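## Task

Carry the tray from the staging bench over to the work bench and leave it resting fully on that bench, no part hanging past its edge, with the tray's bottles still upright inside it. One rotor adapter already holds a water blank in its centre hole; insert the tray's sample tube (cap marked with an orange dot) into the centre hole of the adapter directly opposite it, and place the tray's remaining tubes in the green rack. All tubes must be pushed fully home and all rotor buckets must end hanging vertically. A tube touching the floor means failure. Either robot or both may be used; at the end release everything and move the robots away. A robot that falls or is left leaning means failure, and nothing counts if it only stays in place because a robot is holding it.

## Robot and tools

Robots: two identical Hello Robot Stretch 4 units, r1 and r2, each about 1.6 m tall. Each has an omni-wheel base (rim within 0.23 m of the base origin), a mast lift, a forward-reaching telescoping arm, a three-joint wrist and a two-finger gripper. Each carries cameras: <name>_head_camera, <name>_head_left_camera, <name>_head_right_camera and <name>_wrist_camera. A loose object may occasionally get a small nudge from outside.

Frames: each robot reports in its own base frame, origin on the floor below the base centre, x ahead, y to the left, z up. hand_pose is a point between the open fingertips, in that frame; with all wrist joints at zero its axes line up with the base frame, but the printed value can be somewhat wrong. The odometry frame is the base frame as it was when the scene began. base_odometry comes only from wheel rotation, so slip shows up as motion; heading runs -3.142 to 3.142, left positive. Robots do not know each other's position; only images, lidar_m and wrist_depth_mm reveal it.

execute_actions: argument actions is a list holding one action (or empty, which just returns state and pictures). The action is an object keyed "r1" and/or "r2". Per robot you may give "base", "joints", or both, plus optional "pace" and "contact_limits"; or else only "end_of_arm": "enable_torque", which re-powers any wrist or gripper motor that cut out. Everything in one action starts at the same moment.
- base: exactly one key, a relative move from where the base last reported itself: translate_m (metres, forward positive, -2 to 2), strafe_m (metres, left positive, -2 to 2) or rotate_rad (radians, counter-clockwise from above positive, -3.2 to 3.2).
- joints: absolute targets, by name: lift_m 0 to 1.2; arm_m 0 to 0.55; wrist_yaw_rad -1.134 to 4.276 (0 ahead, positive left, 3.14 stowed; past 3.4 the arm may block); wrist_pitch_rad -1.117 to 4.259 (0 level, 1.57 pointing down); wrist_roll_rad -1.117 to 4.259 (positive turns clockwise viewed from behind the gripper); gripper_m -0.038 to 0.141, the fingertip gap in metres (negative squeezes the tips together). Done tolerances: ±0.004 for lift, arm and gripper, ±0.02 for yaw and roll, ±0.05 for pitch. Out-of-range joint targets get clipped and reported; any other bad value or unknown key rejects the whole call. Each action ends within 15 s.
- pace: "slow", "default", "fast", "max"; base top speed 0.1/0.3/0.4/0.6 m/s and turn rate 1/2/3/4 rad/s, further limited when the lift is above 0.2 (down to 0.3 m/s and 1 rad/s at 1.2).
- contact_limits: {"arm_m": value}, 0 (gentlest) to 0.75 (firmest), 0.5 if omitted; the arm halts when it pushes harder.
cameras: list of camera names, ["all"] or null for all, [] for none.
Anything left out of an action may keep pushing toward an earlier target without the status showing it. If a result reports a stop, later calls in the same reply are skipped. To unfold at scene start, send lift_m 0.4 with wrist_yaw_rad 0.

wait: seconds 0 to 10; no new commands, returns state and images.
zoom_image: camera name and region [x0, y0, x1, y1] in pixels of that camera's latest full image, at most 504 by 504.
finished_scene: scene = number of the current scene; ends it irreversibly and reports success and the next task. Replying without a tool call ends everything.

Results: base_status and joint_status give each motion's outcome: "done" (for the base, wheels turned as ordered even if slipping), "off_target" (stopped short, may still push), "contact_stop_at_<key>" (hit something; lift, arm or wheels go slack, a slack lift can sag under load), "limit_stop_at_<name>", "time_out", "torque_fault" (wrist motor overloaded and limp until enable_torque). "limit_stop_at_tilt" means leaning over 6 degrees; lift, arm and wheels go slack. "limit_stop_at_own_body" blocks moves into the robot itself, likely with pitch below -0.2 and roll below -0.4 or above 4. on_its_own covers uncommanded parts; "held at" is a target, not a position. turned_by_wheels vs turned_by_imu differing by over about 0.1 rad signals a bump or slip. base_tilt is in degrees (forward and right positive), biased up to about 1.5. motor_effort is percent of maximum, bracket = peak of last action; a firm grip shows as a clear gripper_m effort change at commanded gripper_m of 0 or more; a load in a level gripper pushes wrist_pitch_rad effort away from 0. Wheel efforts positive turn the base right. lidar_m: 12 distances in metres, 30-degree sectors, first straight ahead, going counter-clockwise (4th left, 7th behind, 10th right); "-" means nothing seen or closer than 0.25 m; sees from about 0.15 m up, misses glass, clear plastic and thin legs. wrist_depth_mm: 7x7 grid from top left, 100 to 2000 mm, "-" unknown. Camera calibration lines give K, distortion and T_world_to_cam, with world meaning the carrying robot's base frame; expect small errors, larger for the wrist camera at long reach.

Gripping: close to below the object's width; squeezing harder pulls it toward the wrist, opening pushes it out. If fingertips stick on a surface, raise the lift.

Cautions: never let robots press or collide; once bases touch, even millimetres more is a hard press. Equal commands can give travel differing by about 3 cm per metre, so shared loads risk tipping. Avoid turning or driving with more than 1 kg in hand and arm_m above 0.2, especially fast; steady pushes with a high gripper can tip the robot. Level grippers holding over about 2 kg fault. Avoid drops, slams and hard pushes, and keep tubes off the floor.

Each tool is called after "Request:" as name(argument=value, ...) on one line, values as JSON.

## Session

Request:
execute_actions(actions=[], cameras=["r1_head_camera","r1_head_left_camera","r1_head_right_camera","r2_head_camera","r2_head_left_camera","r2_head_right_camera"])

Scene clock: 0.00 s.
r1.base_odometry: x=+0.000 y=+0.000 heading=+0.000 (m, m, rad; r1's odometry frame)
r1.turned_by_wheels: +0.000 (rad since the last result)
r1.turned_by_imu: +0.000 (rad since the last result)
r1.base_tilt: forward=+0.2 right=+0.4 (deg)
r1.lidar_m: 0.88 0.90 1.18 2.70 1.74 1.21 1.52 1.89 1.63 4.73 1.38 0.95
r1.base_status: not commanded
r1.joint_positions: lift_m=+0.272 arm_m=+0.003 wrist_yaw_rad=+3.174 wrist_pitch_rad=-0.012 wrist_roll_rad=-0.019 gripper_m=+0.057
r1.joint_status: not commanded
r1.motor_effort: lift_m=+20 arm_m=-1 wrist_yaw_rad=+0 wrist_pitch_rad=-6 wrist_roll_rad=+0 gripper_m=-2 wheel_0=+0 wheel_1=+0 wheel_2=+0 (%)
r1.hand_pose: x=-0.1176 y=+0.0780 z=+0.4537 quat_wxyz=(-0.016, +0.006, -0.010, +1.000) (m; r1's base frame)
r1.wrist_depth_mm: - 135 - - - - - / - 123 191 - - - - / - 131 182 - 1756 1308 1336 / 120 135 286 - - - - / - - - - 1921 - - / 1708 1756 200 1808 204 1808 1808 / 1182 1025 1078 1182 1118 1182 1205
r2.base_odometry: x=+0.000 y=+0.000 heading=+0.000 (m, m, rad; r2's odometry frame)
r2.turned_by_wheels: +0.000 (rad since the last result)
r2.turned_by_imu: +0.000 (rad since the last result)
r2.base_tilt: forward=+0.1 right=-0.5 (deg)
r2.lidar_m: 1.03 1.31 3.03 1.53 1.28 2.61 1.36 1.30 3.10 1.58 1.08 1.00
r2.base_status: not commanded
r2.joint_positions: lift_m=+0.213 arm_m=-0.001 wrist_yaw_rad=+3.226 wrist_pitch_rad=-0.009 wrist_roll_rad=+0.012 gripper_m=+0.057
r2.joint_status: not commanded
r2.motor_effort: lift_m=+19 arm_m=-1 wrist_yaw_rad=+1 wrist_pitch_rad=-7 wrist_roll_rad=+1 gripper_m=-3 wheel_0=+1 wheel_1=+0 wheel_2=-1 (%)
r2.hand_pose: x=-0.1252 y=+0.0628 z=+0.3935 quat_wxyz=(-0.042, +0.004, +0.006, +0.999) (m; r2's base frame)
r2.wrist_depth_mm: - - 131 - - - - / - - 119 187 - - - / - - 131 202 - - - / 147 140 144 - - - - / 193 1708 1661 - - - - / 194 1138 202 1160 1098 1336 1366 / 196 778 878 - 904 854 946
pictures: r1_head_camera, r1_head_left_camera, r1_head_right_camera, r2_head_camera, r2_head_left_camera, r2_head_right_camera
Images, in order (width x height): r1_head_camera 420x560, r1_head_left_camera 420x672, r1_head_right_camera 420x672, r2_head_camera 420x560, r2_head_left_camera 420x672, r2_head_right_camera 420x672.

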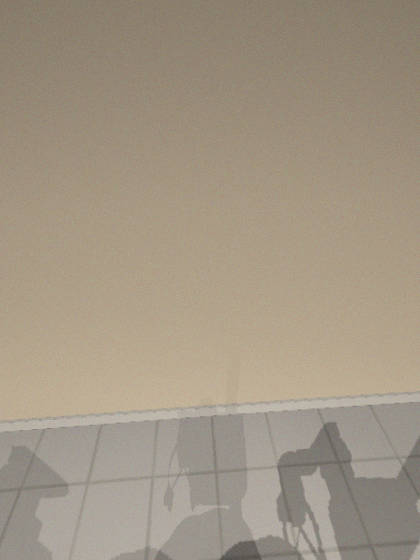

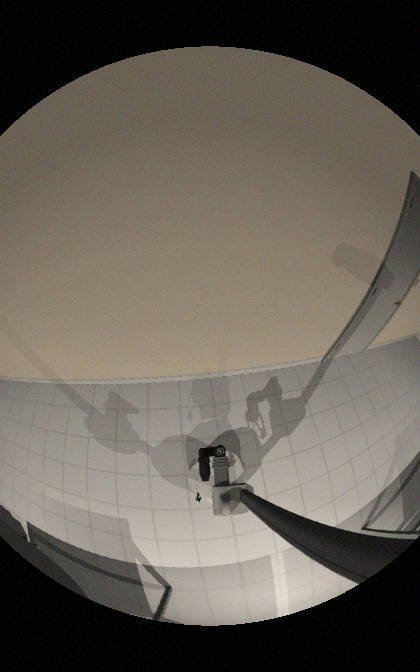

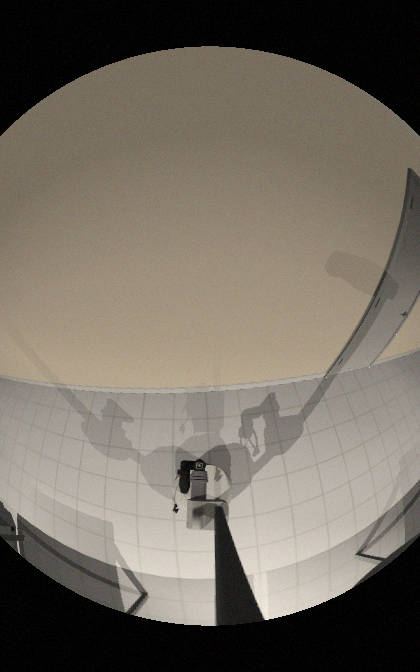

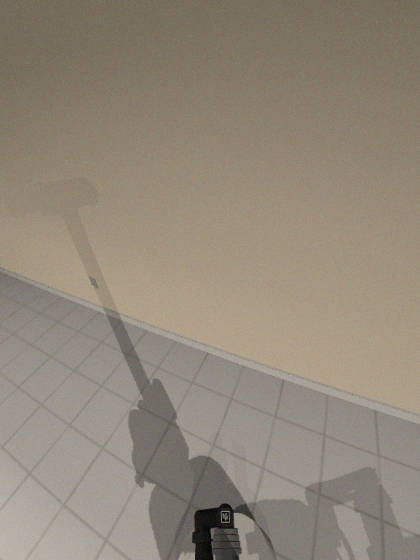

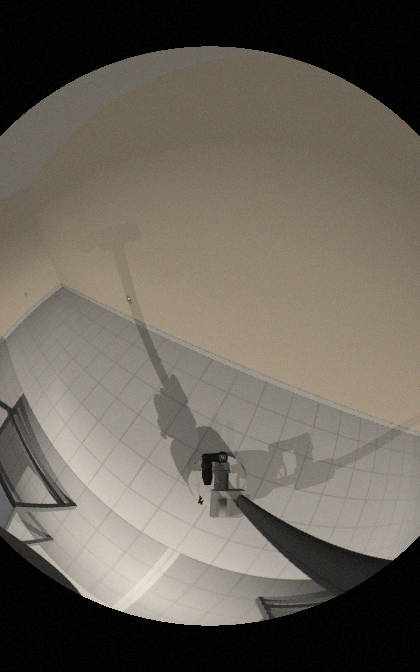

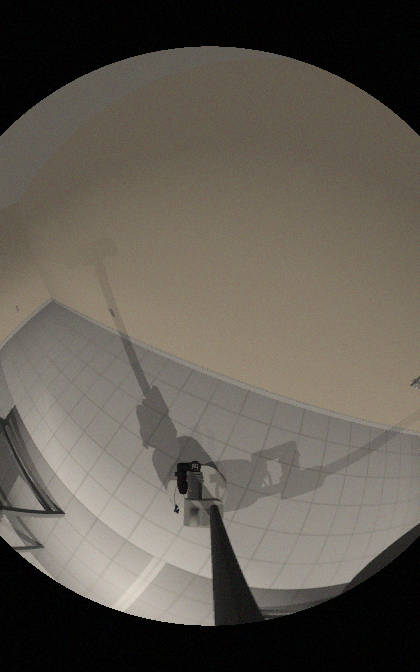

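Request:
execute_actions(actions=[{"r1":{"base":{"rotate_rad":-3.064},"pace":"fast"},"r2":{"base":{"rotate_rad":2.709},"joints":{"lift_m":0.28},"pace":"fast"}}], cameras=["r1_head_camera","r1_head_left_camera","r2_head_camera","r2_head_right_camera"])

Scene clock: 3.30 s.
r1.base_odometry: x=+0.000 y=+0.000 heading=-3.064 (m, m, rad; r1's odometry frame)
r1.turned_by_wheels: -3.064 (rad since the last result)
r1.turned_by_imu: -3.074 (rad since the last result)
r1.base_tilt: forward=+0.2 right=+0.4 (deg)
r1.lidar_m: 1.89 1.71 1.66 3.50 1.26 0.93 0.87 0.91 1.27 3.51 1.55 1.18
r1.base_status: done
r1.joint_positions: lift_m=+0.272 arm_m=+0.003 wrist_yaw_rad=+3.174 wrist_pitch_rad=-0.012 wrist_roll_rad=-0.019 gripper_m=+0.057
r1.joint_status: not commanded
r1.motor_effort: lift_m=+20(20) arm_m=-1(0) wrist_yaw_rad=+1(0) wrist_pitch_rad=-6(6) wrist_roll_rad=+0(0) gripper_m=-1(5) wheel_0=+0(5) wheel_1=-1(14) wheel_2=-1(10) (%)
r1.hand_pose: x=-0.1176 y=+0.0781 z=+0.4537 quat_wxyz=(-0.016, +0.006, -0.010, +1.000) (m; r1's base frame)
r1.wrist_depth_mm: - 136 991 991 1008 1025 1008 / - 123 191 1008 1008 1008 1008 / - 131 181 1008 1008 1025 1008 / 120 136 286 991 1008 991 1008 / 976 991 991 1008 1008 1008 1008 / 976 976 199 991 204 1008 1008 / 960 976 976 991 991 991 1008
r2.base_odometry: x=+0.000 y=+0.000 heading=+2.709 (m, m, rad; r2's odometry frame)
r2.turned_by_wheels: +2.709 (rad since the last result)
r2.turned_by_imu: +2.674 (rad since the last result)
r2.base_tilt: forward=+0.3 right=-0.4 (deg)
r2.lidar_m: 2.62 1.32 1.40 3.97 1.50 1.04 1.01 1.04 1.45 4.02 1.37 1.26
r2.base_status: done
r2.joint_positions: lift_m=+0.280 arm_m=-0.001 wrist_yaw_rad=+3.226 wrist_pitch_rad=-0.009 wrist_roll_rad=+0.012 gripper_m=+0.057
r2.joint_status: all done
r2.motor_effort: lift_m=+20(22) arm_m=-1(1) wrist_yaw_rad=+2(2) wrist_pitch_rad=-8(7) wrist_roll_rad=+0(1) gripper_m=-4(4) wheel_0=-1(14) wheel_1=+0(7) wheel_2=-1(10) (%)
r2.hand_pose: x=-0.1252 y=+0.0628 z=+0.4607 quat_wxyz=(-0.042, +0.004, +0.006, +0.999) (m; r2's base frame)
r2.wrist_depth_mm: - - 131 1160 1098 1042 1025 / - - 119 188 1118 1078 1042 / - - 132 202 1138 1078 1042 / 148 141 144 1182 1118 1098 1042 / 192 1229 1205 1160 1138 1098 1042 / 195 1205 201 1182 1118 1078 1060 / 196 917 991 - 1060 991 1078
pictures: r1_head_camera, r1_head_left_camera, r2_head_camera, r2_head_right_camera
Images, in order (width x height): r1_head_camera 420x560, r1_head_left_camera 420x672, r2_head_camera 420x560, r2_head_right_camera 420x672.

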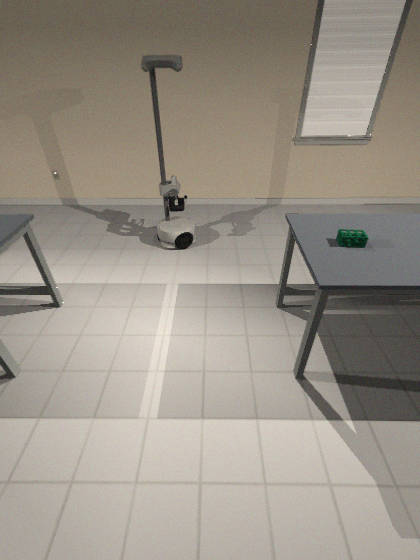

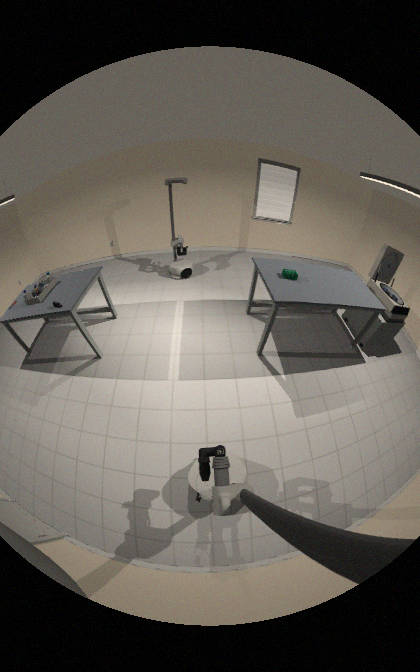

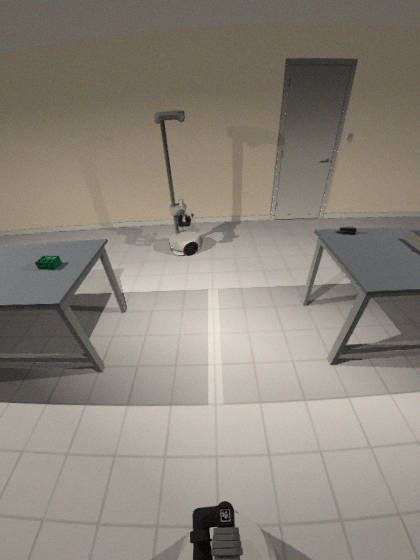

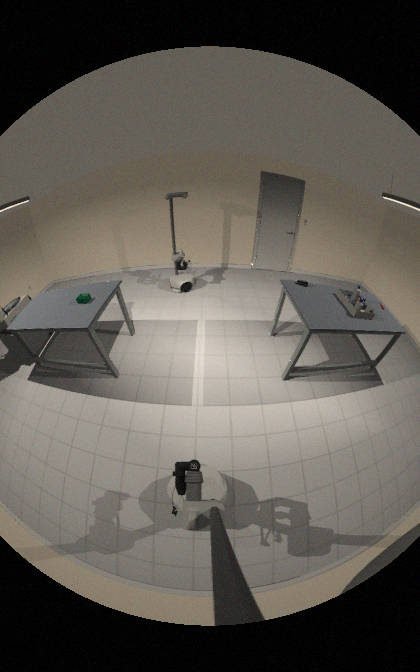

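Request:
execute_actions(actions=[{"r1":{"base":{"strafe_m":1.94},"joints":{"lift_m":1.08,"wrist_yaw_rad":0,"wrist_pitch_rad":1.0,"gripper_m":0.08},"pace":"max"},"r2":{"base":{"strafe_m":-1.39},"joints":{"lift_m":1.08,"wrist_yaw_rad":0,"wrist_pitch_rad":1.0,"gripper_m":0.08},"pace":"fast"}}], cameras=["r1_head_camera","r2_head_camera"])

Scene clock: 9.37 s.
r1.base_odometry: x=+0.150 y=-1.934 heading=-3.064 (m, m, rad; r1's odometry frame)
r1.turned_by_wheels: +0.000 (rad since the last result)
r1.turned_by_imu: -0.005 (rad since the last result)
r1.base_tilt: forward=+0.2 right=+0.3 (deg)
r1.lidar_m: 1.07 1.13 2.90 2.78 1.26 0.90 0.82 0.92 1.28 3.50 2.68 1.12
r1.base_status: done
r1.joint_positions: lift_m=+1.080 arm_m=+0.003 wrist_yaw_rad=+0.000 wrist_pitch_rad=+1.001 wrist_roll_rad=-0.019 gripper_m=+0.080
r1.joint_status: all done
r1.motor_effort: lift_m=+21(25) arm_m=-1(1) wrist_yaw_rad=+0(8) wrist_pitch_rad=-3(6) wrist_roll_rad=+0(0) gripper_m=-1(7) wheel_0=+1(17) wheel_1=+0(14) wheel_2=+1(0) (%)
r1.hand_pose: x=+0.3291 y=-0.0874 z=+1.0151 quat_wxyz=(+0.877, -0.009, +0.480, +0.005) (m; r1's base frame)
r1.wrist_depth_mm: 1863 1808 1863 1863 1863 1921 - / 1618 1708 1708 1708 1756 1756 1808 / 1430 1537 1537 1537 1537 1576 1618 / 1366 1397 1397 1430 1464 1464 1464 / 1255 1281 1281 1308 1308 1308 1336 / 1182 1160 214 1229 200 1229 1255 / 1078 1078 1118 1118 1118 1138 1160
r2.base_odometry: x=+0.583 y=+1.262 heading=+2.709 (m, m, rad; r2's odometry frame)
r2.turned_by_wheels: +0.000 (rad since the last result)
r2.turned_by_imu: +0.004 (rad since the last result)
r2.base_tilt: forward=+0.4 right=-0.5 (deg)
r2.lidar_m: 0.92 0.99 2.48 3.93 1.44 1.08 1.02 1.04 1.44 2.92 3.07 0.98
r2.base_status: done
r2.joint_positions: lift_m=+1.080 arm_m=-0.001 wrist_yaw_rad=+0.000 wrist_pitch_rad=+1.001 wrist_roll_rad=+0.012 gripper_m=+0.080
r2.joint_status: all done
r2.motor_effort: lift_m=+21(24) arm_m=-1(1) wrist_yaw_rad=+1(5) wrist_pitch_rad=-4(3) wrist_roll_rad=+1(1) gripper_m=-1(2) wheel_0=+0(5) wheel_1=+2(11) wheel_2=+0(2) (%)
r2.hand_pose: x=+0.3252 y=-0.0874 z=+1.0151 quat_wxyz=(+0.877, +0.005, +0.480, -0.003) (m; r2's base frame)
r2.wrist_depth_mm: 1921 976 1863 1863 1808 1756 831 / 1708 1708 1708 1708 1708 1756 1708 / 1618 1537 1499 1576 1576 1576 1499 / 1430 1464 1430 1397 1397 1430 1430 / 1336 1336 1308 1336 1336 1336 1308 / 1255 1229 1160 1229 213 1229 1182 / 1138 1160 1138 - 1138 1138 1118
pictures: r1_head_camera, r2_head_camera
Images, in order (width x height): r1_head_camera 420x560, r2_head_camera 420x560.

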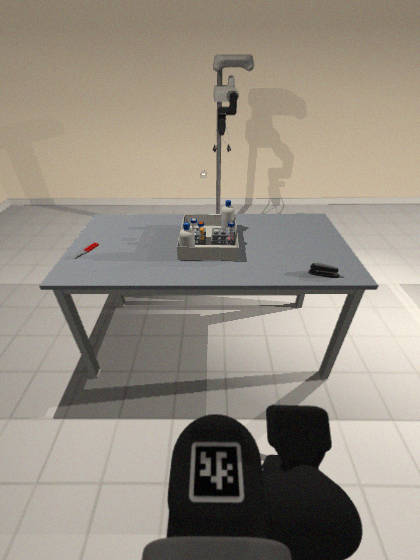

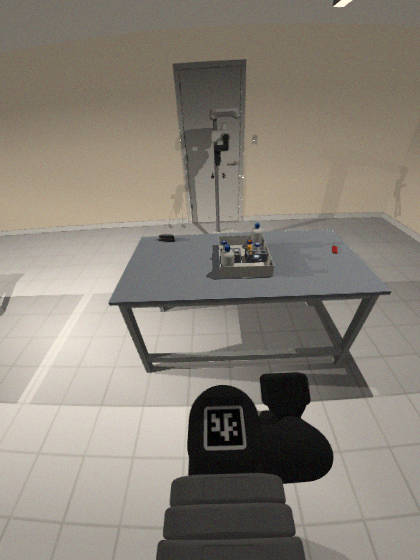

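Request:
execute_actions(actions=[{"r1":{"base":{"translate_m":0.81},"joints":{"wrist_pitch_rad":1.57,"wrist_roll_rad":1.57,"arm_m":0.29},"pace":"fast"},"r2":{"base":{"translate_m":0.67},"joints":{"wrist_pitch_rad":1.57,"wrist_roll_rad":1.57,"arm_m":0.29},"pace":"fast"}}], cameras=[])

Request:
execute_actions(actions=[{"r1":{"base":{"strafe_m":0.12},"pace":"fast"},"r2":{"base":{"strafe_m":-0.1},"pace":"fast"}}], cameras=["r1_wrist_camera","r2_wrist_camera"])

Scene clock: 14.80 s.
r1.base_odometry: x=-0.657 y=-1.997 heading=-3.064 (m, m, rad; r1's odometry frame)
r1.turned_by_wheels: +0.000 (rad since the last result)
r1.turned_by_imu: -0.004 (rad since the last result)
r1.base_tilt: forward=+0.2 right=+0.4 (deg)
r1.lidar_m: 0.27 0.28 0.40 2.79 2.44 1.75 1.68 1.75 2.41 2.44 0.41 0.30
r1.base_status: done
r1.joint_positions: lift_m=+1.080 arm_m=+0.289 wrist_yaw_rad=+0.000 wrist_pitch_rad=+1.570 wrist_roll_rad=+1.570 gripper_m=+0.080
r1.joint_status: all done
r1.motor_effort: lift_m=+21(21) arm_m=+6(7) wrist_yaw_rad=+1(2) wrist_pitch_rad=+1(6) wrist_roll_rad=+1(6) gripper_m=-8(2) wheel_0=+1(9) wheel_1=+1(6) wheel_2=+0(10) (%)
r1.hand_pose: x=+0.4601 y=-0.0874 z=+0.9696 quat_wxyz=(+0.501, +0.500, +0.500, -0.499) (m; r1's base frame)
r1.wrist_depth_mm: 415 418 424 427 433 1205 1205 / 413 418 421 427 433 1182 1229 / 415 418 424 427 433 1205 1229 / 415 415 421 427 433 991 1205 / 342 418 418 427 433 991 1205 / 353 415 213 430 200 991 1229 / 377 410 418 427 433 1205 1255
r2.base_odometry: x=-0.026 y=+1.543 heading=+2.709 (m, m, rad; r2's odometry frame)
r2.turned_by_wheels: +0.000 (rad since the last result)
r2.turned_by_imu: +0.004 (rad since the last result)
r2.base_tilt: forward=+0.4 right=-0.3 (deg)
r2.lidar_m: 0.29 0.32 0.43 2.27 2.40 1.78 1.70 1.74 2.44 2.94 0.41 0.29
r2.base_status: done
r2.joint_positions: lift_m=+1.080 arm_m=+0.289 wrist_yaw_rad=+0.000 wrist_pitch_rad=+1.570 wrist_roll_rad=+1.570 gripper_m=+0.080
r2.joint_status: all done
r2.motor_effort: lift_m=+21(21) arm_m=+5(8) wrist_yaw_rad=+1(3) wrist_pitch_rad=+0(5) wrist_roll_rad=+2(6) gripper_m=-1(2) wheel_0=+0(4) wheel_1=+1(7) wheel_2=+2(10) (%)
r2.hand_pose: x=+0.4602 y=-0.0874 z=+0.9695 quat_wxyz=(+0.501, +0.500, +0.500, -0.499) (m; r2's base frame)
r2.wrist_depth_mm: 399 366 424 421 418 1138 1160 / 439 368 424 427 421 1160 1182 / 436 430 427 430 427 1160 1160 / 439 377 430 430 427 976 1182 / 389 379 291 433 433 991 1160 / 449 449 362 439 214 991 1205 / 455 442 449 - 439 1229 1182
pictures: none
No camera images: the call's "cameras" was empty. Leave "cameras" out to get every camera's image.

Scene clock: 16.30 s.
r1.base_odometry: x=-0.648 y=-2.117 heading=-3.064 (m, m, rad; r1's odometry frame)
r1.turned_by_wheels: +0.000 (rad since the last result)
r1.turned_by_imu: -0.001 (rad since the last result)
r1.base_tilt: forward=+0.2 right=+0.3 (deg)
r1.lidar_m: 0.27 0.28 0.40 2.66 2.42 1.77 1.67 1.75 2.43 2.55 0.41 0.29
r1.base_status: done
r1.joint_positions: lift_m=+1.080 arm_m=+0.289 wrist_yaw_rad=+0.000 wrist_pitch_rad=+1.570 wrist_roll_rad=+1.570 gripper_m=+0.080
r1.joint_status: not commanded
r1.motor_effort: lift_m=+21(21) arm_m=+6(6) wrist_yaw_rad=+0(0) wrist_pitch_rad=+1(1) wrist_roll_rad=+1(1) gripper_m=+3(1) wheel_0=+1(11) wheel_1=+0(8) wheel_2=+0(3) (%)
r1.hand_pose: x=+0.4601 y=-0.0874 z=+0.9696 quat_wxyz=(+0.501, +0.500, +0.500, -0.499) (m; r1's base frame)
r1.wrist_depth_mm: 413 421 427 433 436 1205 1205 / 410 418 421 430 439 1205 1205 / 355 418 421 427 436 1205 1229 / 379 413 421 430 433 991 1229 / 389 415 421 430 436 991 1205 / 353 413 214 427 200 1008 1229 / 355 286 297 424 433 1205 1205
r2.base_odometry: x=+0.016 y=+1.634 heading=+2.709 (m, m, rad; r2's odometry frame)
r2.turned_by_wheels: +0.000 (rad since the last result)
r2.turned_by_imu: +0.001 (rad since the last result)
r2.base_tilt: forward=+0.3 right=-0.4 (deg)
r2.lidar_m: 0.27 0.31 0.42 2.42 2.41 1.78 1.66 1.75 2.41 2.83 0.41 0.28
r2.base_status: done
r2.joint_positions: lift_m=+1.080 arm_m=+0.289 wrist_yaw_rad=+0.000 wrist_pitch_rad=+1.570 wrist_roll_rad=+1.570 gripper_m=+0.080
r2.joint_status: not commanded
r2.motor_effort: lift_m=+21(21) arm_m=+5(6) wrist_yaw_rad=+1(1) wrist_pitch_rad=+1(1) wrist_roll_rad=+2(2) gripper_m=-4(2) wheel_0=-2(9) wheel_1=+2(8) wheel_2=+0(1) (%)
r2.hand_pose: x=+0.4602 y=-0.0874 z=+0.9695 quat_wxyz=(+0.501, +0.500, +0.500, -0.499) (m; r2's base frame)
r2.wrist_depth_mm: 436 430 427 430 421 1138 1138 / 407 370 430 427 424 1160 1138 / 433 373 430 430 427 1182 1138 / 442 377 433 430 430 976 1160 / 445 413 436 433 430 976 1182 / 449 379 314 436 215 991 1229 / 387 384 301 - 436 1205 1229
pictures: r1_wrist_camera, r2_wrist_camera
camera_calibration (this result's frames):
r1_wrist_camera: T_world_to_cam=[[-0.997915, -0.0365306, 0.0532173, 0.387818], [-0.0370066, 0.999283, -0.00798505, 0.1751], [-0.0528875, -0.00993778, -0.998551, 1.22102], [0, 0, 0, 1]] pos_world=[0.458066, -0.148673, 1.20001]
r2_wrist_camera: T_world_to_cam=[[-0.99845, -0.0340981, -0.0439768, 0.509949], [-0.036283, 0.998096, 0.0498816, 0.102947], [0.0421922, 0.0514, -0.997786, 1.17847], [0, 0, 0, 1]] pos_world=[0.463172, -0.145936, 1.19315]
Images, in order (width x height): r1_wrist_camera 616x392, r2_wrist_camera 616x392.

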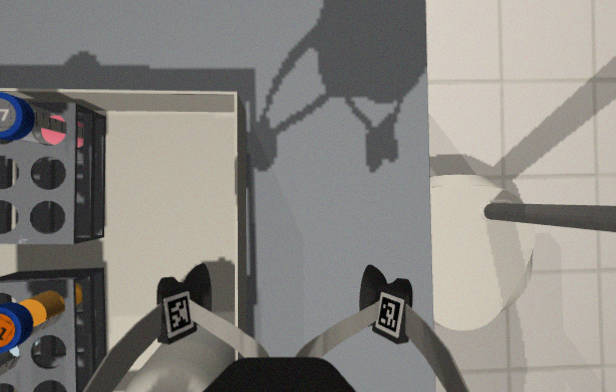

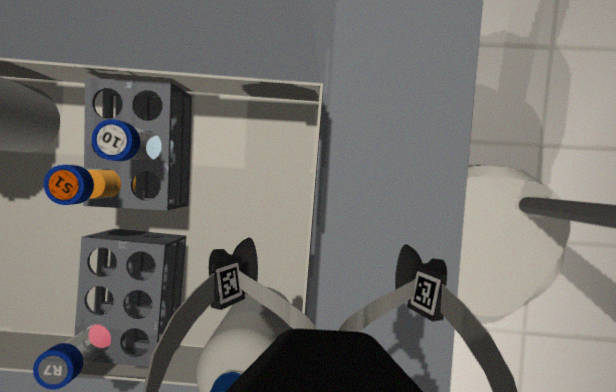

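Request:
execute_actions(actions=[{"r1":{"base":{"strafe_m":-0.018},"joints":{"lift_m":0.928,"arm_m":0.333,"gripper_m":0.05}},"r2":{"joints":{"lift_m":0.925,"arm_m":0.302,"gripper_m":0.05}}}], cameras=["r1_wrist_camera","r2_wrist_camera"])

Scene clock: 19.93 s.
r1.base_odometry: x=-0.649 y=-2.099 heading=-3.064 (m, m, rad; r1's odometry frame)
r1.turned_by_wheels: +0.000 (rad since the last result)
r1.turned_by_imu: -0.001 (rad since the last result)
r1.base_tilt: forward=+0.2 right=+0.4 (deg)
r1.lidar_m: 0.26 0.30 0.41 2.69 2.43 1.76 1.67 1.75 2.41 2.52 0.42 0.30
r1.base_status: done
r1.joint_positions: lift_m=+0.928 arm_m=+0.332 wrist_yaw_rad=+0.000 wrist_pitch_rad=+1.570 wrist_roll_rad=+1.570 gripper_m=+0.050
r1.joint_status: all done
r1.motor_effort: lift_m=+16(21) arm_m=+6(7) wrist_yaw_rad=+0(0) wrist_pitch_rad=+1(1) wrist_roll_rad=+2(1) gripper_m=-6(3) wheel_0=+0(9) wheel_1=+0(7) wheel_2=+0(2) (%)
r1.hand_pose: x=+0.5030 y=-0.0874 z=+0.8180 quat_wxyz=(+0.501, +0.500, +0.500, -0.499) (m; r1's base frame)
r1.wrist_depth_mm: 268 271 274 278 282 286 1060 / 236 258 259 278 283 285 1060 / 239 270 273 277 282 286 1078 / 259 268 272 279 282 285 699 / 258 268 272 278 282 286 842 / 266 270 197 273 282 285 854 / 250 267 271 202 281 285 1078
r2.base_odometry: x=+0.016 y=+1.634 heading=+2.709 (m, m, rad; r2's odometry frame)
r2.turned_by_wheels: +0.000 (rad since the last result)
r2.turned_by_imu: +0.001 (rad since the last result)
r2.base_tilt: forward=+0.4 right=-0.6 (deg)
r2.lidar_m: 0.27 0.30 0.41 2.39 2.40 1.77 1.68 1.75 2.42 2.84 0.41 0.31
r2.base_status: not commanded
r2.joint_positions: lift_m=+0.925 arm_m=+0.301 wrist_yaw_rad=+0.000 wrist_pitch_rad=+1.570 wrist_roll_rad=+1.570 gripper_m=+0.050
r2.joint_status: all done
r2.motor_effort: lift_m=+15(18) arm_m=+6(10) wrist_yaw_rad=+1(0) wrist_pitch_rad=+0(0) wrist_roll_rad=+2(2) gripper_m=-4(3) wheel_0=-2(2) wheel_1=+2(1) wheel_2=+0(1) (%)
r2.hand_pose: x=+0.4722 y=-0.0874 z=+0.8150 quat_wxyz=(+0.501, +0.500, +0.500, -0.499) (m; r2's base frame)
r2.wrist_depth_mm: 213 237 226 231 267 267 266 / 215 271 272 271 271 268 268 / 218 273 273 271 272 271 271 / 220 277 276 277 276 273 723 / 281 282 279 277 277 276 820 / 228 283 198 278 213 276 842 / 225 283 282 - 279 278 1060
pictures: r1_wrist_camera, r2_wrist_camera
camera_calibration (this result's frames):
r1_wrist_camera: T_world_to_cam=[[-0.997915, -0.0363399, 0.0533392, 0.43864], [-0.0368165, 0.99929, -0.00798052, 0.17538], [-0.0530114, -0.00992765, -0.998545, 1.07199], [0, 0, 0, 1]] pos_world=[0.50101, -0.148673, 1.04843]
r2_wrist_camera: T_world_to_cam=[[-0.998457, -0.0339368, -0.0439462, 0.515073], [-0.0361202, 0.998102, 0.0498828, 0.111012], [0.0421699, 0.0513932, -0.997788, 1.02378], [0, 0, 0, 1]] pos_world=[0.475115, -0.145936, 1.03861]
Images, in order (width x height): r1_wrist_camera 616x392, r2_wrist_camera 616x392.

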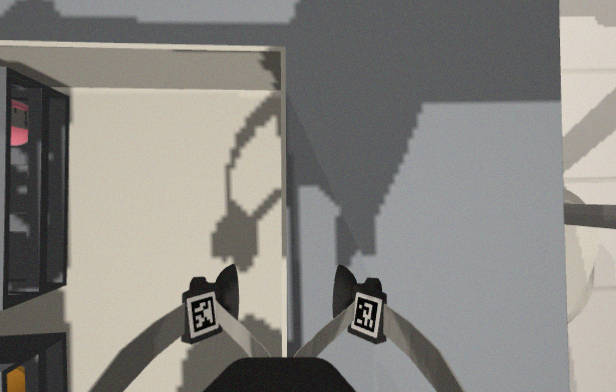

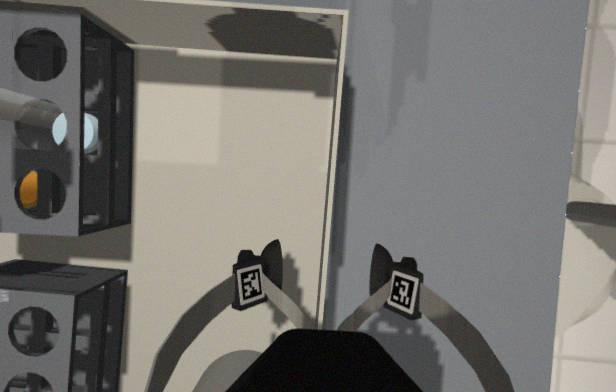

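Request:
execute_actions(actions=[{"r1":{"base":{"strafe_m":0.009},"joints":{"gripper_m":-0.038,"lift_m":0.926}},"r2":{"joints":{"gripper_m":-0.038,"arm_m":0.304}}}], cameras=[])

Request:
execute_actions(actions=[{"r1":{"base":{"strafe_m":-0.3},"joints":{"lift_m":1.041},"pace":"slow"},"r2":{"base":{"strafe_m":0.3},"joints":{"lift_m":1.04},"pace":"slow"}}], cameras=["r1_wrist_camera","r2_wrist_camera"])

Scene clock: 22.83 s.
r1.base_odometry: x=-0.649 y=-2.108 heading=-3.064 (m, m, rad; r1's odometry frame)
r1.turned_by_wheels: +0.000 (rad since the last result)
r1.turned_by_imu: -0.001 (rad since the last result)
r1.base_tilt: forward=+0.2 right=+0.4 (deg)
r1.lidar_m: 0.27 0.28 0.40 2.67 2.42 1.75 1.67 1.74 2.41 2.53 0.40 0.30
r1.base_status: done
r1.joint_positions: lift_m=+0.926 arm_m=+0.332 wrist_yaw_rad=+0.001 wrist_pitch_rad=+1.568 wrist_roll_rad=+1.570 gripper_m=-0.038
r1.joint_status: all done
r1.motor_effort: lift_m=+19(20) arm_m=+6(6) wrist_yaw_rad=-1(1) wrist_pitch_rad=+5(6) wrist_roll_rad=+1(1) gripper_m=-17(18) wheel_0=-1(5) wheel_1=+1(5) wheel_2=+0(0) (%)
r1.hand_pose: x=+0.5035 y=-0.0874 z=+0.8158 quat_wxyz=(+0.501, +0.500, +0.500, -0.499) (m; r1's base frame)
r1.wrist_depth_mm: 209 225 225 276 279 283 1078 / 243 259 265 274 278 283 1060 / 253 262 265 273 278 282 1078 / 253 262 264 274 278 281 699 / 253 260 265 274 279 282 854 / 257 260 182 196 278 282 842 / 253 153 263 194 276 282 1060
r2.base_odometry: x=+0.016 y=+1.634 heading=+2.709 (m, m, rad; r2's odometry frame)
r2.turned_by_wheels: +0.000 (rad since the last result)
r2.turned_by_imu: +0.001 (rad since the last result)
r2.base_tilt: forward=+0.3 right=-0.3 (deg)
r2.lidar_m: 0.26 0.31 0.42 2.38 2.38 1.76 1.68 1.76 2.40 2.82 0.37 0.29
r2.base_status: not commanded
r2.joint_positions: lift_m=+0.925 arm_m=+0.303 wrist_yaw_rad=+0.000 wrist_pitch_rad=+1.569 wrist_roll_rad=+1.570 gripper_m=-0.037
r2.joint_status: all done
r2.motor_effort: lift_m=+18(18) arm_m=+5(9) wrist_yaw_rad=+3(2) wrist_pitch_rad=+2(4) wrist_roll_rad=+0(2) gripper_m=-23(21) wheel_0=-2(2) wheel_1=+1(2) wheel_2=+0(0) (%)
r2.hand_pose: x=+0.4745 y=-0.0874 z=+0.8147 quat_wxyz=(+0.501, +0.500, +0.500, -0.499) (m; r2's base frame)
r2.wrist_depth_mm: 212 236 227 213 265 266 264 / 210 266 265 263 270 267 267 / 212 267 267 265 271 268 267 / 243 270 270 267 273 271 691 / 277 274 272 270 276 273 820 / 220 274 176 205 181 274 820 / 220 276 276 - 281 277 1042
pictures: none
No camera images: the call's "cameras" was empty. Leave "cameras" out to get every camera's image.

Scene clock: 26.97 s.
r1.base_odometry: x=-0.672 y=-1.809 heading=-3.064 (m, m, rad; r1's odometry frame)
r1.turned_by_wheels: +0.000 (rad since the last result)
r1.turned_by_imu: -0.001 (rad since the last result)
r1.base_tilt: forward=+0.2 right=+0.4 (deg)
r1.lidar_m: 0.27 0.28 0.39 2.97 2.43 1.74 1.66 1.77 2.41 2.25 0.41 0.29
r1.base_status: done
r1.joint_positions: lift_m=+1.040 arm_m=+0.332 wrist_yaw_rad=+0.001 wrist_pitch_rad=+1.567 wrist_roll_rad=+1.570 gripper_m=-0.038
r1.joint_status: all done
r1.motor_effort: lift_m=+26(24) arm_m=+6(6) wrist_yaw_rad=-3(3) wrist_pitch_rad=+9(9) wrist_roll_rad=+1(1) gripper_m=-15(15) wheel_0=+0(5) wheel_1=-2(8) wheel_2=+0(3) (%)
r1.hand_pose: x=+0.5041 y=-0.0874 z=+0.9302 quat_wxyz=(+0.502, +0.500, +0.500, -0.498) (m; r1's base frame)
r1.wrist_depth_mm: 209 224 225 389 387 1182 1182 / 243 262 264 389 394 1182 1160 / 254 262 265 387 394 397 1182 / 253 262 265 387 394 397 1160 / 253 260 264 389 392 399 1160 / 257 259 183 196 394 397 1182 / 252 153 262 193 392 399 1205
r2.base_odometry: x=-0.109 y=+1.361 heading=+2.709 (m, m, rad; r2's odometry frame)
r2.turned_by_wheels: +0.000 (rad since the last result)
r2.turned_by_imu: +0.001 (rad since the last result)
r2.base_tilt: forward=+0.4 right=-0.5 (deg)
r2.lidar_m: 0.25 0.27 0.41 2.08 2.44 1.78 1.69 1.70 2.41 1.12 0.39 0.28
r2.base_status: done
r2.joint_positions: lift_m=+1.039 arm_m=+0.303 wrist_yaw_rad=+0.000 wrist_pitch_rad=+1.567 wrist_roll_rad=+1.570 gripper_m=-0.037
r2.joint_status: all done
r2.motor_effort: lift_m=+24(26) arm_m=+4(5) wrist_yaw_rad=+1(2) wrist_pitch_rad=+9(9) wrist_roll_rad=+0(0) gripper_m=-23(22) wheel_0=-3(6) wheel_1=+2(6) wheel_2=+1(1) (%)
r2.hand_pose: x=+0.4752 y=-0.0874 z=+0.9292 quat_wxyz=(+0.501, +0.501, +0.499, -0.499) (m; r2's base frame)
r2.wrist_depth_mm: 213 237 226 213 379 377 1098 / 210 265 265 264 379 379 1118 / 212 268 267 264 384 384 1118 / 242 270 271 268 387 387 931 / 276 273 273 268 389 389 946 / 221 276 177 202 181 389 1138 / 221 277 277 - 394 397 1160
pictures: r1_wrist_camera, r2_wrist_camera
camera_calibration (this result's frames):
r1_wrist_camera: T_world_to_cam=[[-0.998028, -0.0373972, 0.0504135, 0.436422], [-0.0378516, 0.999251, -0.00808833, 0.176932], [-0.0500733, -0.00998061, -0.998696, 1.18271], [0, 0, 0, 1]] pos_world=[0.501481, -0.148674, 1.1606]
r2_wrist_camera: T_world_to_cam=[[-0.998356, -0.032955, -0.046901, 0.525891], [-0.0352863, 0.998137, 0.0497794, 0.105126], [0.0451731, 0.0513525, -0.997658, 1.13607], [0, 0, 0, 1]] pos_world=[0.477416, -0.145939, 1.15284]
Images, in order (width x height): r1_wrist_camera 616x392, r2_wrist_camera 616x392.

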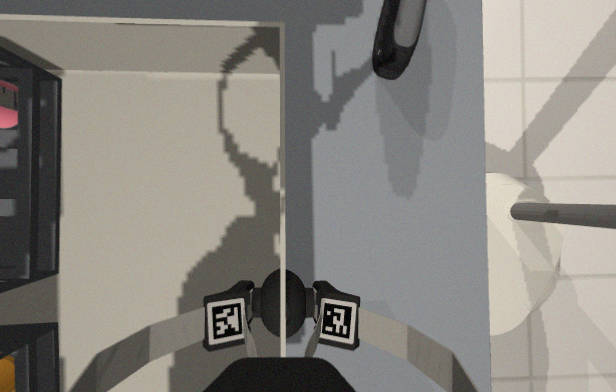

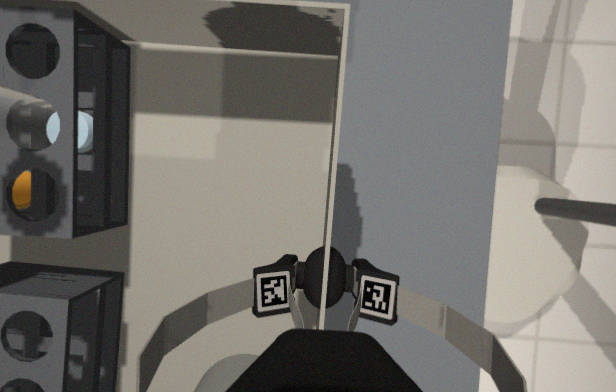

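Request:
execute_actions(actions=[{"r1":{"base":{"strafe_m":-1.1},"joints":{"arm_m":0.338}},"r2":{"base":{"strafe_m":1.1},"joints":{"arm_m":0.31}}}], cameras=["r1_wrist_camera","r2_wrist_camera"])

Scene clock: 32.80 s.
r1.base_odometry: x=-0.757 y=-0.712 heading=-3.064 (m, m, rad; r1's odometry frame)
r1.turned_by_wheels: +0.000 (rad since the last result)
r1.turned_by_imu: -0.001 (rad since the last result)
r1.base_tilt: forward=+0.2 right=+0.3 (deg)
r1.lidar_m: 0.48 0.79 0.61 1.13 2.40 1.76 1.68 1.76 2.41 1.17 1.15 0.51
r1.base_status: done
r1.joint_positions: lift_m=+1.041 arm_m=+0.337 wrist_yaw_rad=+0.001 wrist_pitch_rad=+1.567 wrist_roll_rad=+1.570 gripper_m=-0.038
r1.joint_status: all done
r1.motor_effort: lift_m=+25(26) arm_m=+6(8) wrist_yaw_rad=-3(3) wrist_pitch_rad=+10(10) wrist_roll_rad=+1(1) gripper_m=-19(13) wheel_0=-2(10) wheel_1=+1(7) wheel_2=+0(0) (%)
r1.hand_pose: x=+0.5091 y=-0.0874 z=+0.9303 quat_wxyz=(+0.502, +0.500, +0.500, -0.498) (m; r1's base frame)
r1.wrist_depth_mm: 209 225 224 1138 1138 1160 1182 / 243 260 264 1138 1138 1182 1182 / 253 262 265 1138 1138 1160 1160 / 253 262 266 1138 1138 946 1205 / 253 260 265 1138 1078 946 1160 / 258 260 182 196 1160 946 1182 / 253 153 263 194 1138 1160 1205
r2.base_odometry: x=-0.570 y=+0.362 heading=+2.710 (m, m, rad; r2's odometry frame)
r2.turned_by_wheels: +0.000 (rad since the last result)
r2.turned_by_imu: +0.001 (rad since the last result)
r2.base_tilt: forward=+0.2 right=-0.4 (deg)
r2.lidar_m: 0.45 1.37 0.98 1.21 2.38 1.76 1.66 1.77 2.41 1.16 0.75 0.50
r2.base_status: done
r2.joint_positions: lift_m=+1.040 arm_m=+0.309 wrist_yaw_rad=+0.000 wrist_pitch_rad=+1.567 wrist_roll_rad=+1.570 gripper_m=-0.037
r2.joint_status: all done
r2.motor_effort: lift_m=+23(25) arm_m=+5(6) wrist_yaw_rad=+1(6) wrist_pitch_rad=+9(10) wrist_roll_rad=+0(0) gripper_m=-23(23) wheel_0=+0(13) wheel_1=-1(9) wheel_2=+1(0) (%)
r2.hand_pose: x=+0.4813 y=-0.0874 z=+0.9293 quat_wxyz=(+0.501, +0.501, +0.499, -0.499) (m; r2's base frame)
r2.wrist_depth_mm: 211 237 225 215 1118 1118 1118 / 211 265 266 263 1138 1138 1138 / 213 268 267 266 1160 1138 1138 / 242 270 271 267 1138 946 931 / 274 276 273 270 1160 946 946 / 222 274 177 202 181 931 1138 / 222 274 274 - 1182 1205 1182
pictures: r1_wrist_camera, r2_wrist_camera
camera_calibration (this result's frames):
r1_wrist_camera: T_world_to_cam=[[-0.998033, -0.0374982, 0.0502392, 0.441619], [-0.0379512, 0.999247, -0.00809475, 0.17718], [-0.0498978, -0.00998546, -0.998704, 1.18298], [0, 0, 0, 1]] pos_world=[0.506502, -0.148675, 1.16069]
r2_wrist_camera: T_world_to_cam=[[-0.998339, -0.0331128, -0.047142, 0.532177], [-0.0354561, 0.998131, 0.0497709, 0.105425], [0.0454058, 0.0513597, -0.997647, 1.13577], [0, 0, 0, 1]] pos_world=[0.48346, -0.145939, 1.15294]
Images, in order (width x height): r1_wrist_camera 616x392, r2_wrist_camera 616x392.

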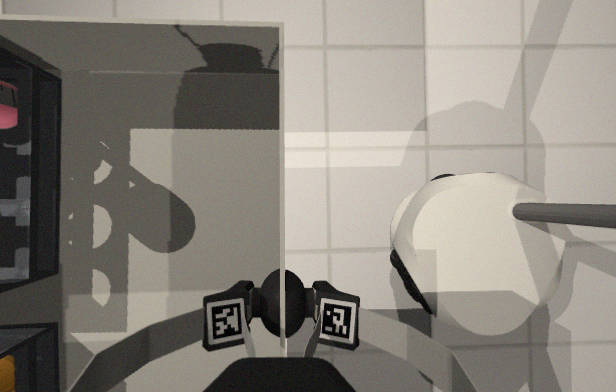

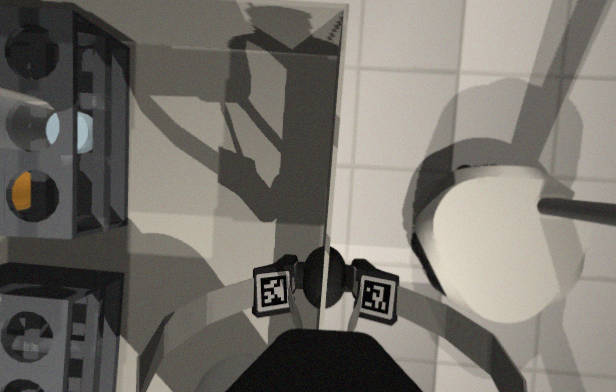

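Request:
execute_actions(actions=[{"r1":{"base":{"strafe_m":-1.74},"joints":{"arm_m":0.344}},"r2":{"base":{"strafe_m":1.74},"joints":{"arm_m":0.318}}}], cameras=["r1_wrist_camera","r2_wrist_camera","r1_head_right_camera"])

Scene clock: 41.10 s.
r1.base_odometry: x=-0.891 y=+1.023 heading=-3.064 (m, m, rad; r1's odometry frame)
r1.turned_by_wheels: +0.000 (rad since the last result)
r1.turned_by_imu: -0.001 (rad since the last result)
r1.base_tilt: forward=+0.2 right=+0.3 (deg)
r1.lidar_m: 0.28 0.30 0.42 2.32 2.40 1.75 1.67 1.76 2.39 1.15 0.42 0.31
r1.base_status: done
r1.joint_positions: lift_m=+1.041 arm_m=+0.343 wrist_yaw_rad=+0.001 wrist_pitch_rad=+1.567 wrist_roll_rad=+1.570 gripper_m=-0.038
r1.joint_status: all done
r1.motor_effort: lift_m=+25(25) arm_m=+6(10) wrist_yaw_rad=-3(3) wrist_pitch_rad=+10(10) wrist_roll_rad=+2(2) gripper_m=-19(20) wheel_0=-1(7) wheel_1=-1(10) wheel_2=+0(1) (%)
r1.hand_pose: x=+0.5152 y=-0.0874 z=+0.9303 quat_wxyz=(+0.502, +0.500, +0.500, -0.498) (m; r1's base frame)
r1.wrist_depth_mm: 208 224 225 389 397 402 1205 / 243 262 265 389 394 397 1205 / 253 262 265 387 394 399 1182 / 253 262 264 387 394 399 1182 / 252 260 265 389 392 399 1160 / 257 259 183 196 392 399 1182 / 253 154 264 194 392 397 1182
r2.base_odometry: x=-1.299 y=-1.218 heading=+2.710 (m, m, rad; r2's odometry frame)
r2.turned_by_wheels: +0.000 (rad since the last result)
r2.turned_by_imu: +0.002 (rad since the last result)
r2.base_tilt: forward=+0.3 right=-0.4 (deg)
r2.lidar_m: 0.30 0.31 0.46 1.57 2.40 1.74 1.65 1.74 2.40 2.47 0.44 0.33
r2.base_status: done
r2.joint_positions: lift_m=+1.040 arm_m=+0.317 wrist_yaw_rad=+0.000 wrist_pitch_rad=+1.567 wrist_roll_rad=+1.570 gripper_m=-0.037
r2.joint_status: all done
r2.motor_effort: lift_m=+23(24) arm_m=+5(8) wrist_yaw_rad=+0(7) wrist_pitch_rad=+9(10) wrist_roll_rad=+0(1) gripper_m=-22(25) wheel_0=-1(10) wheel_1=+1(9) wheel_2=+1(2) (%)
r2.hand_pose: x=+0.4893 y=-0.0874 z=+0.9293 quat_wxyz=(+0.501, +0.501, +0.499, -0.499) (m; r2's base frame)
r2.wrist_depth_mm: 211 234 224 215 379 375 1098 / 210 267 265 264 382 379 1098 / 212 267 267 267 387 384 1138 / 237 272 271 267 389 387 946 / 277 273 272 268 392 389 946 / 220 274 177 202 181 392 1160 / 221 277 276 - 399 394 1182
pictures: r1_head_right_camera, r1_wrist_camera, r2_wrist_camera
camera_calibration (this result's frames):
r1_wrist_camera: T_world_to_cam=[[-0.998032, -0.0375581, 0.0502153, 0.447638], [-0.0380111, 0.999245, -0.00809563, 0.17744], [-0.0498733, -0.00998843, -0.998706, 1.18328], [0, 0, 0, 1]] pos_world=[0.512516, -0.148675, 1.1607]
r2_wrist_camera: T_world_to_cam=[[-0.99834, -0.0332318, -0.0470494, 0.540051], [-0.0355704, 0.998127, 0.0497742, 0.105759], [0.0453072, 0.0513651, -0.997652, 1.13548], [0, 0, 0, 1]] pos_world=[0.491471, -0.145938, 1.15296]
Images, in order (width x height): r1_head_right_camera 420x672, r1_wrist_camera 616x392, r2_wrist_camera 616x392.

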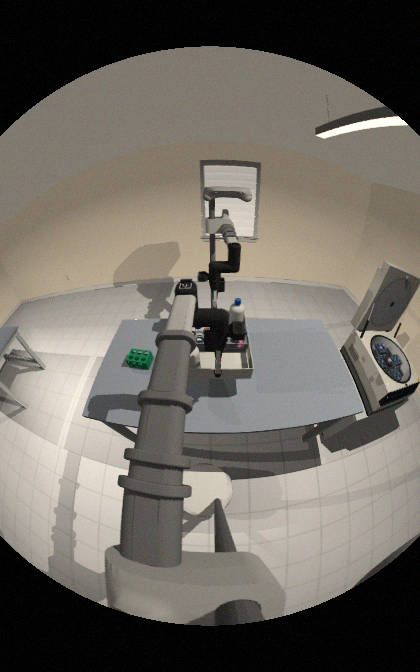

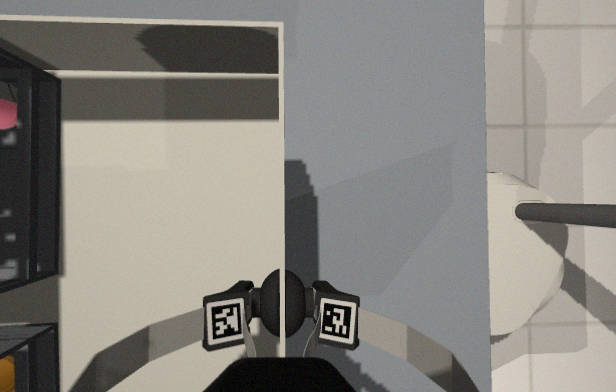

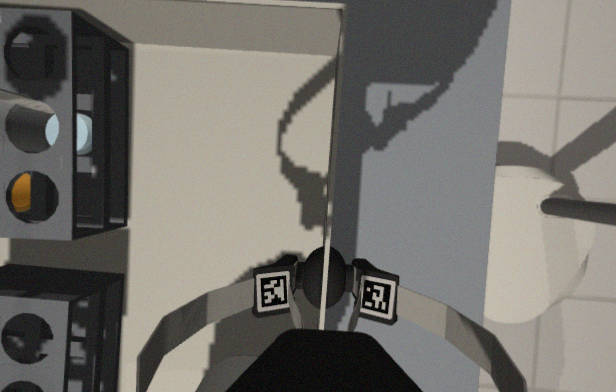

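Request:
execute_actions(actions=[{"r1":{"joints":{"arm_m":0.347,"lift_m":0.926},"pace":"slow"},"r2":{"joints":{"arm_m":0.321,"lift_m":0.925},"pace":"slow"}}], cameras=[])

Request:
execute_actions(actions=[{"r1":{"joints":{"gripper_m":0.03}},"r2":{"joints":{"gripper_m":0.03}}}], cameras=[])

Request:
execute_actions(actions=[{"r1":{"joints":{"lift_m":1.06,"gripper_m":0.06},"pace":"fast"},"r2":{"joints":{"lift_m":1.06,"gripper_m":0.06},"pace":"fast"}}], cameras=[])

Request:
execute_actions(actions=[{"r1":{"base":{"strafe_m":0.045},"joints":{"arm_m":0.515}},"r2":{"base":{"strafe_m":-0.075},"joints":{"arm_m":0.2},"pace":"fast"}}], cameras=["r1_wrist_camera"])

Scene clock: 44.90 s.
r1.base_odometry: x=-0.891 y=+1.023 heading=-3.064 (m, m, rad; r1's odometry frame)
r1.turned_by_wheels: +0.000 (rad since the last result)
r1.turned_by_imu: -0.001 (rad since the last result)
r1.base_tilt: forward=+0.2 right=+0.4 (deg)
r1.lidar_m: 0.28 0.30 0.43 2.31 2.41 1.74 1.68 1.76 2.43 1.17 0.43 0.31
r1.base_status: not commanded
r1.joint_positions: lift_m=+0.926 arm_m=+0.346 wrist_yaw_rad=+0.001 wrist_pitch_rad=+1.570 wrist_roll_rad=+1.570 gripper_m=-0.038
r1.joint_status: all done
r1.motor_effort: lift_m=+19(26) arm_m=+7(7) wrist_yaw_rad=-2(3) wrist_pitch_rad=+2(10) wrist_roll_rad=+1(2) gripper_m=-15(16) wheel_0=-1(0) wheel_1=+0(1) wheel_2=-1(0) (%)
r1.hand_pose: x=+0.5171 y=-0.0874 z=+0.8157 quat_wxyz=(+0.501, +0.500, +0.500, -0.499) (m; r1's base frame)
r1.wrist_depth_mm: 208 224 224 276 278 282 1078 / 242 260 264 276 278 283 1060 / 252 262 264 273 279 282 1060 / 253 260 265 273 278 282 715 / 253 262 264 274 277 282 854 / 257 259 184 198 277 281 842 / 251 153 262 266 276 282 287
r2.base_odometry: x=-1.299 y=-1.218 heading=+2.710 (m, m, rad; r2's odometry frame)
r2.turned_by_wheels: +0.000 (rad since the last result)
r2.turned_by_imu: +0.001 (rad since the last result)
r2.base_tilt: forward=+0.4 right=-0.5 (deg)
r2.lidar_m: 0.29 0.32 0.43 1.55 2.39 1.71 1.67 1.71 2.36 2.45 0.44 0.31
r2.base_status: not commanded
r2.joint_positions: lift_m=+0.925 arm_m=+0.320 wrist_yaw_rad=-0.001 wrist_pitch_rad=+1.569 wrist_roll_rad=+1.570 gripper_m=-0.037
r2.joint_status: all done
r2.motor_effort: lift_m=+18(22) arm_m=+6(9) wrist_yaw_rad=+3(3) wrist_pitch_rad=+2(10) wrist_roll_rad=-1(1) gripper_m=-24(22) wheel_0=-1(0) wheel_1=+1(1) wheel_2=+1(1) (%)
r2.hand_pose: x=+0.4912 y=-0.0874 z=+0.8147 quat_wxyz=(+0.500, +0.500, +0.500, -0.500) (m; r2's base frame)
r2.wrist_depth_mm: 210 234 224 213 266 264 264 / 209 265 265 264 268 267 265 / 237 267 267 266 271 268 270 / 238 272 268 268 273 270 715 / 273 274 271 268 273 273 820 / 222 274 176 204 180 276 820 / 220 274 276 - 281 277 1060
pictures: none
No camera images: the call's "cameras" was empty. Leave "cameras" out to get every camera's image.

Scene clock: 46.27 s.
r1.base_odometry: x=-0.891 y=+1.023 heading=-3.064 (m, m, rad; r1's odometry frame)
r1.turned_by_wheels: +0.000 (rad since the last result)
r1.turned_by_imu: +0.000 (rad since the last result)
r1.base_tilt: forward=+0.2 right=+0.4 (deg)
r1.lidar_m: 0.28 0.28 0.41 2.29 2.40 1.76 1.66 1.75 2.41 1.15 0.42 0.30
r1.base_status: not commanded
r1.joint_positions: lift_m=+0.926 arm_m=+0.346 wrist_yaw_rad=+0.000 wrist_pitch_rad=+1.570 wrist_roll_rad=+1.570 gripper_m=+0.030
r1.joint_status: all done
r1.motor_effort: lift_m=+19(19) arm_m=+7(7) wrist_yaw_rad=-1(1) wrist_pitch_rad=+0(2) wrist_roll_rad=+1(1) gripper_m=-5(15) wheel_0=-1(0) wheel_1=+0(0) wheel_2=-1(1) (%)
r1.hand_pose: x=+0.5170 y=-0.0874 z=+0.8157 quat_wxyz=(+0.501, +0.500, +0.500, -0.499) (m; r1's base frame)
r1.wrist_depth_mm: 223 223 223 277 281 283 1060 / 237 266 270 276 281 285 1078 / 240 267 270 277 281 283 1078 / 257 266 271 277 279 283 723 / 258 266 271 276 279 283 842 / 263 266 194 272 278 283 842 / 238 157 268 271 277 283 287
r2.base_odometry: x=-1.299 y=-1.218 heading=+2.710 (m, m, rad; r2's odometry frame)
r2.turned_by_wheels: +0.000 (rad since the last result)
r2.turned_by_imu: +0.001 (rad since the last result)
r2.base_tilt: forward=+0.3 right=-0.4 (deg)
r2.lidar_m: 0.29 0.29 0.44 1.59 2.40 1.69 1.66 1.73 2.39 2.48 0.45 0.31
r2.base_status: not commanded
r2.joint_positions: lift_m=+0.925 arm_m=+0.320 wrist_yaw_rad=+0.000 wrist_pitch_rad=+1.570 wrist_roll_rad=+1.570 gripper_m=+0.030
r2.joint_status: all done
r2.motor_effort: lift_m=+18(18) arm_m=+6(6) wrist_yaw_rad=+3(3) wrist_pitch_rad=-2(3) wrist_roll_rad=+0(0) gripper_m=-4(24) wheel_0=-1(1) wheel_1=+1(1) wheel_2=+1(1) (%)
r2.hand_pose: x=+0.4909 y=-0.0874 z=+0.8147 quat_wxyz=(+0.500, +0.500, +0.500, -0.500) (m; r2's base frame)
r2.wrist_depth_mm: 213 235 224 229 267 266 265 / 216 271 272 270 271 268 268 / 216 271 273 271 272 270 270 / 219 274 276 273 274 273 715 / 281 279 279 276 276 274 820 / 224 282 279 281 191 278 820 / 224 279 281 - 282 278 1042
pictures: none
No camera images: the call's "cameras" was empty. Leave "cameras" out to get every camera's image.

Scene clock: 47.60 s.
r1.base_odometry: x=-0.891 y=+1.023 heading=-3.064 (m, m, rad; r1's odometry frame)
r1.turned_by_wheels: +0.000 (rad since the last result)
r1.turned_by_imu: +0.000 (rad since the last result)
r1.base_tilt: forward=+0.2 right=+0.4 (deg)
r1.lidar_m: 0.28 0.29 0.43 2.30 2.41 1.75 1.68 1.74 2.42 1.17 0.43 0.31
r1.base_status: not commanded
r1.joint_positions: lift_m=+1.060 arm_m=+0.346 wrist_yaw_rad=+0.000 wrist_pitch_rad=+1.570 wrist_roll_rad=+1.570 gripper_m=+0.060
r1.joint_status: all done
r1.motor_effort: lift_m=+22(26) arm_m=+6(6) wrist_yaw_rad=-1(1) wrist_pitch_rad=+0(0) wrist_roll_rad=+1(1) gripper_m=+2(10) wheel_0=-1(1) wheel_1=-1(0) wheel_2=-1(1) (%)
r1.hand_pose: x=+0.5170 y=-0.0874 z=+0.9495 quat_wxyz=(+0.501, +0.500, +0.500, -0.499) (m; r1's base frame)
r1.wrist_depth_mm: 394 397 404 410 418 1205 1182 / 392 397 402 410 415 1182 1205 / 334 370 402 410 413 1205 1205 / 364 392 399 410 413 960 1205 / 389 392 402 404 415 960 1205 / 336 370 200 407 204 960 1182 / 332 336 322 389 413 1160 1205
r2.base_odometry: x=-1.299 y=-1.218 heading=+2.710 (m, m, rad; r2's odometry frame)
r2.turned_by_wheels: +0.000 (rad since the last result)
r2.turned_by_imu: +0.001 (rad since the last result)
r2.base_tilt: forward=+0.3 right=-0.4 (deg)
r2.lidar_m: 0.30 0.31 0.42 1.56 2.42 1.70 1.65 1.73 2.38 2.46 0.43 0.31
r2.base_status: not commanded
r2.joint_positions: lift_m=+1.060 arm_m=+0.320 wrist_yaw_rad=+0.000 wrist_pitch_rad=+1.570 wrist_roll_rad=+1.570 gripper_m=+0.060
r2.joint_status: all done
r2.motor_effort: lift_m=+21(23) arm_m=+6(6) wrist_yaw_rad=+2(3) wrist_pitch_rad=-2(2) wrist_roll_rad=-1(1) gripper_m=-2(4) wheel_0=-1(0) wheel_1=+1(1) wheel_2=+1(1) (%)
r2.hand_pose: x=+0.4910 y=-0.0874 z=+0.9495 quat_wxyz=(+0.500, +0.500, +0.500, -0.500) (m; r2's base frame)
r2.wrist_depth_mm: 413 410 407 404 397 399 1138 / 382 357 404 404 402 402 1160 / 413 351 407 407 407 404 1182 / 418 355 413 410 407 410 960 / 421 389 410 413 410 946 946 / 430 362 315 351 213 960 1160 / 370 366 310 - 421 421 1229
pictures: none
No camera images: the call's "cameras" was empty. Leave "cameras" out to get every camera's image.

Scene clock: 49.17 s.
r1.base_odometry: x=-0.888 y=+0.978 heading=-3.064 (m, m, rad; r1's odometry frame)
r1.turned_by_wheels: +0.000 (rad since the last result)
r1.turned_by_imu: -0.001 (rad since the last result)
r1.base_tilt: forward=+0.2 right=+0.3 (deg)
r1.lidar_m: 0.27 0.30 0.43 2.25 2.42 1.75 1.68 1.75 2.40 1.16 0.43 0.31
r1.base_status: done
r1.joint_positions: lift_m=+1.060 arm_m=+0.514 wrist_yaw_rad=+0.000 wrist_pitch_rad=+1.570 wrist_roll_rad=+1.570 gripper_m=+0.060
r1.joint_status: all done
r1.motor_effort: lift_m=+22(22) arm_m=+6(6) wrist_yaw_rad=+0(0) wrist_pitch_rad=+1(0) wrist_roll_rad=+1(2) gripper_m=-2(1) wheel_0=+1(6) wheel_1=-2(8) wheel_2=+0(1) (%)
r1.hand_pose: x=+0.6850 y=-0.0874 z=+0.9495 quat_wxyz=(+0.501, +0.500, +0.500, -0.499) (m; r1's base frame)
r1.wrist_depth_mm: 260 394 402 407 413 421 424 / 254 324 373 355 410 421 427 / 359 397 397 402 413 418 424 / 379 397 399 404 413 418 427 / 379 394 399 407 413 418 424 / 379 394 200 345 204 418 424 / 377 353 310 345 349 270 424
r2.base_odometry: x=-1.267 y=-1.149 heading=+2.710 (m, m, rad; r2's odometry frame)
r2.turned_by_wheels: +0.000 (rad since the last result)
r2.turned_by_imu: +0.001 (rad since the last result)
r2.base_tilt: forward=+0.5 right=-0.4 (deg)
r2.lidar_m: 0.29 0.30 0.47 1.58 2.43 1.70 1.66 1.72 2.38 2.38 0.42 0.28
r2.base_status: done
r2.joint_positions: lift_m=+1.060 arm_m=+0.201 wrist_yaw_rad=+0.000 wrist_pitch_rad=+1.570 wrist_roll_rad=+1.570 gripper_m=+0.060
r2.joint_status: all done
r2.motor_effort: lift_m=+21(21) arm_m=-5(5) wrist_yaw_rad=+2(1) wrist_pitch_rad=+0(1) wrist_roll_rad=+0(1) gripper_m=-3(1) wheel_0=-2(7) wheel_1=+1(9) wheel_2=+0(1) (%)
r2.hand_pose: x=+0.3721 y=-0.0874 z=+0.9495 quat_wxyz=(+0.500, +0.500, +0.500, -0.500) (m; r2's base frame)
r2.wrist_depth_mm: 410 407 407 402 1118 1182 1138 / 418 413 404 404 1182 1160 1182 / 421 415 413 410 1160 1160 1160 / 389 418 415 410 946 931 1160 / 394 424 418 415 415 976 1160 / 424 424 343 418 213 960 1160 / 399 427 424 - 1182 1182 1205
pictures: r1_wrist_camera
camera_calibration (this result's frames):
r1_wrist_camera: T_world_to_cam=[[-0.997914, -0.0363727, 0.0533302, 0.613262], [-0.0368493, 0.999289, -0.00798084, 0.183153], [-0.053002, -0.00992937, -0.998545, 1.21292], [0, 0, 0, 1]] pos_world=[0.683019, -0.148673, 1.17991]
Images, in order (width x height): r1_wrist_camera 616x392.

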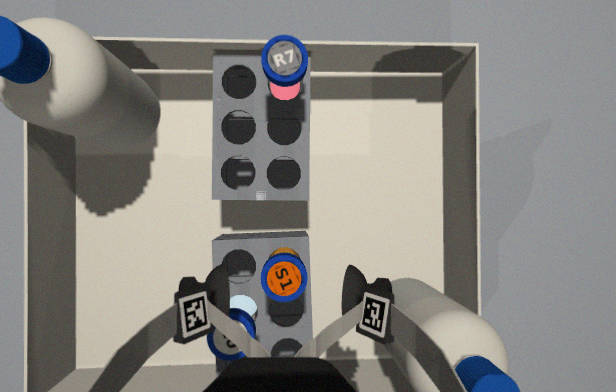

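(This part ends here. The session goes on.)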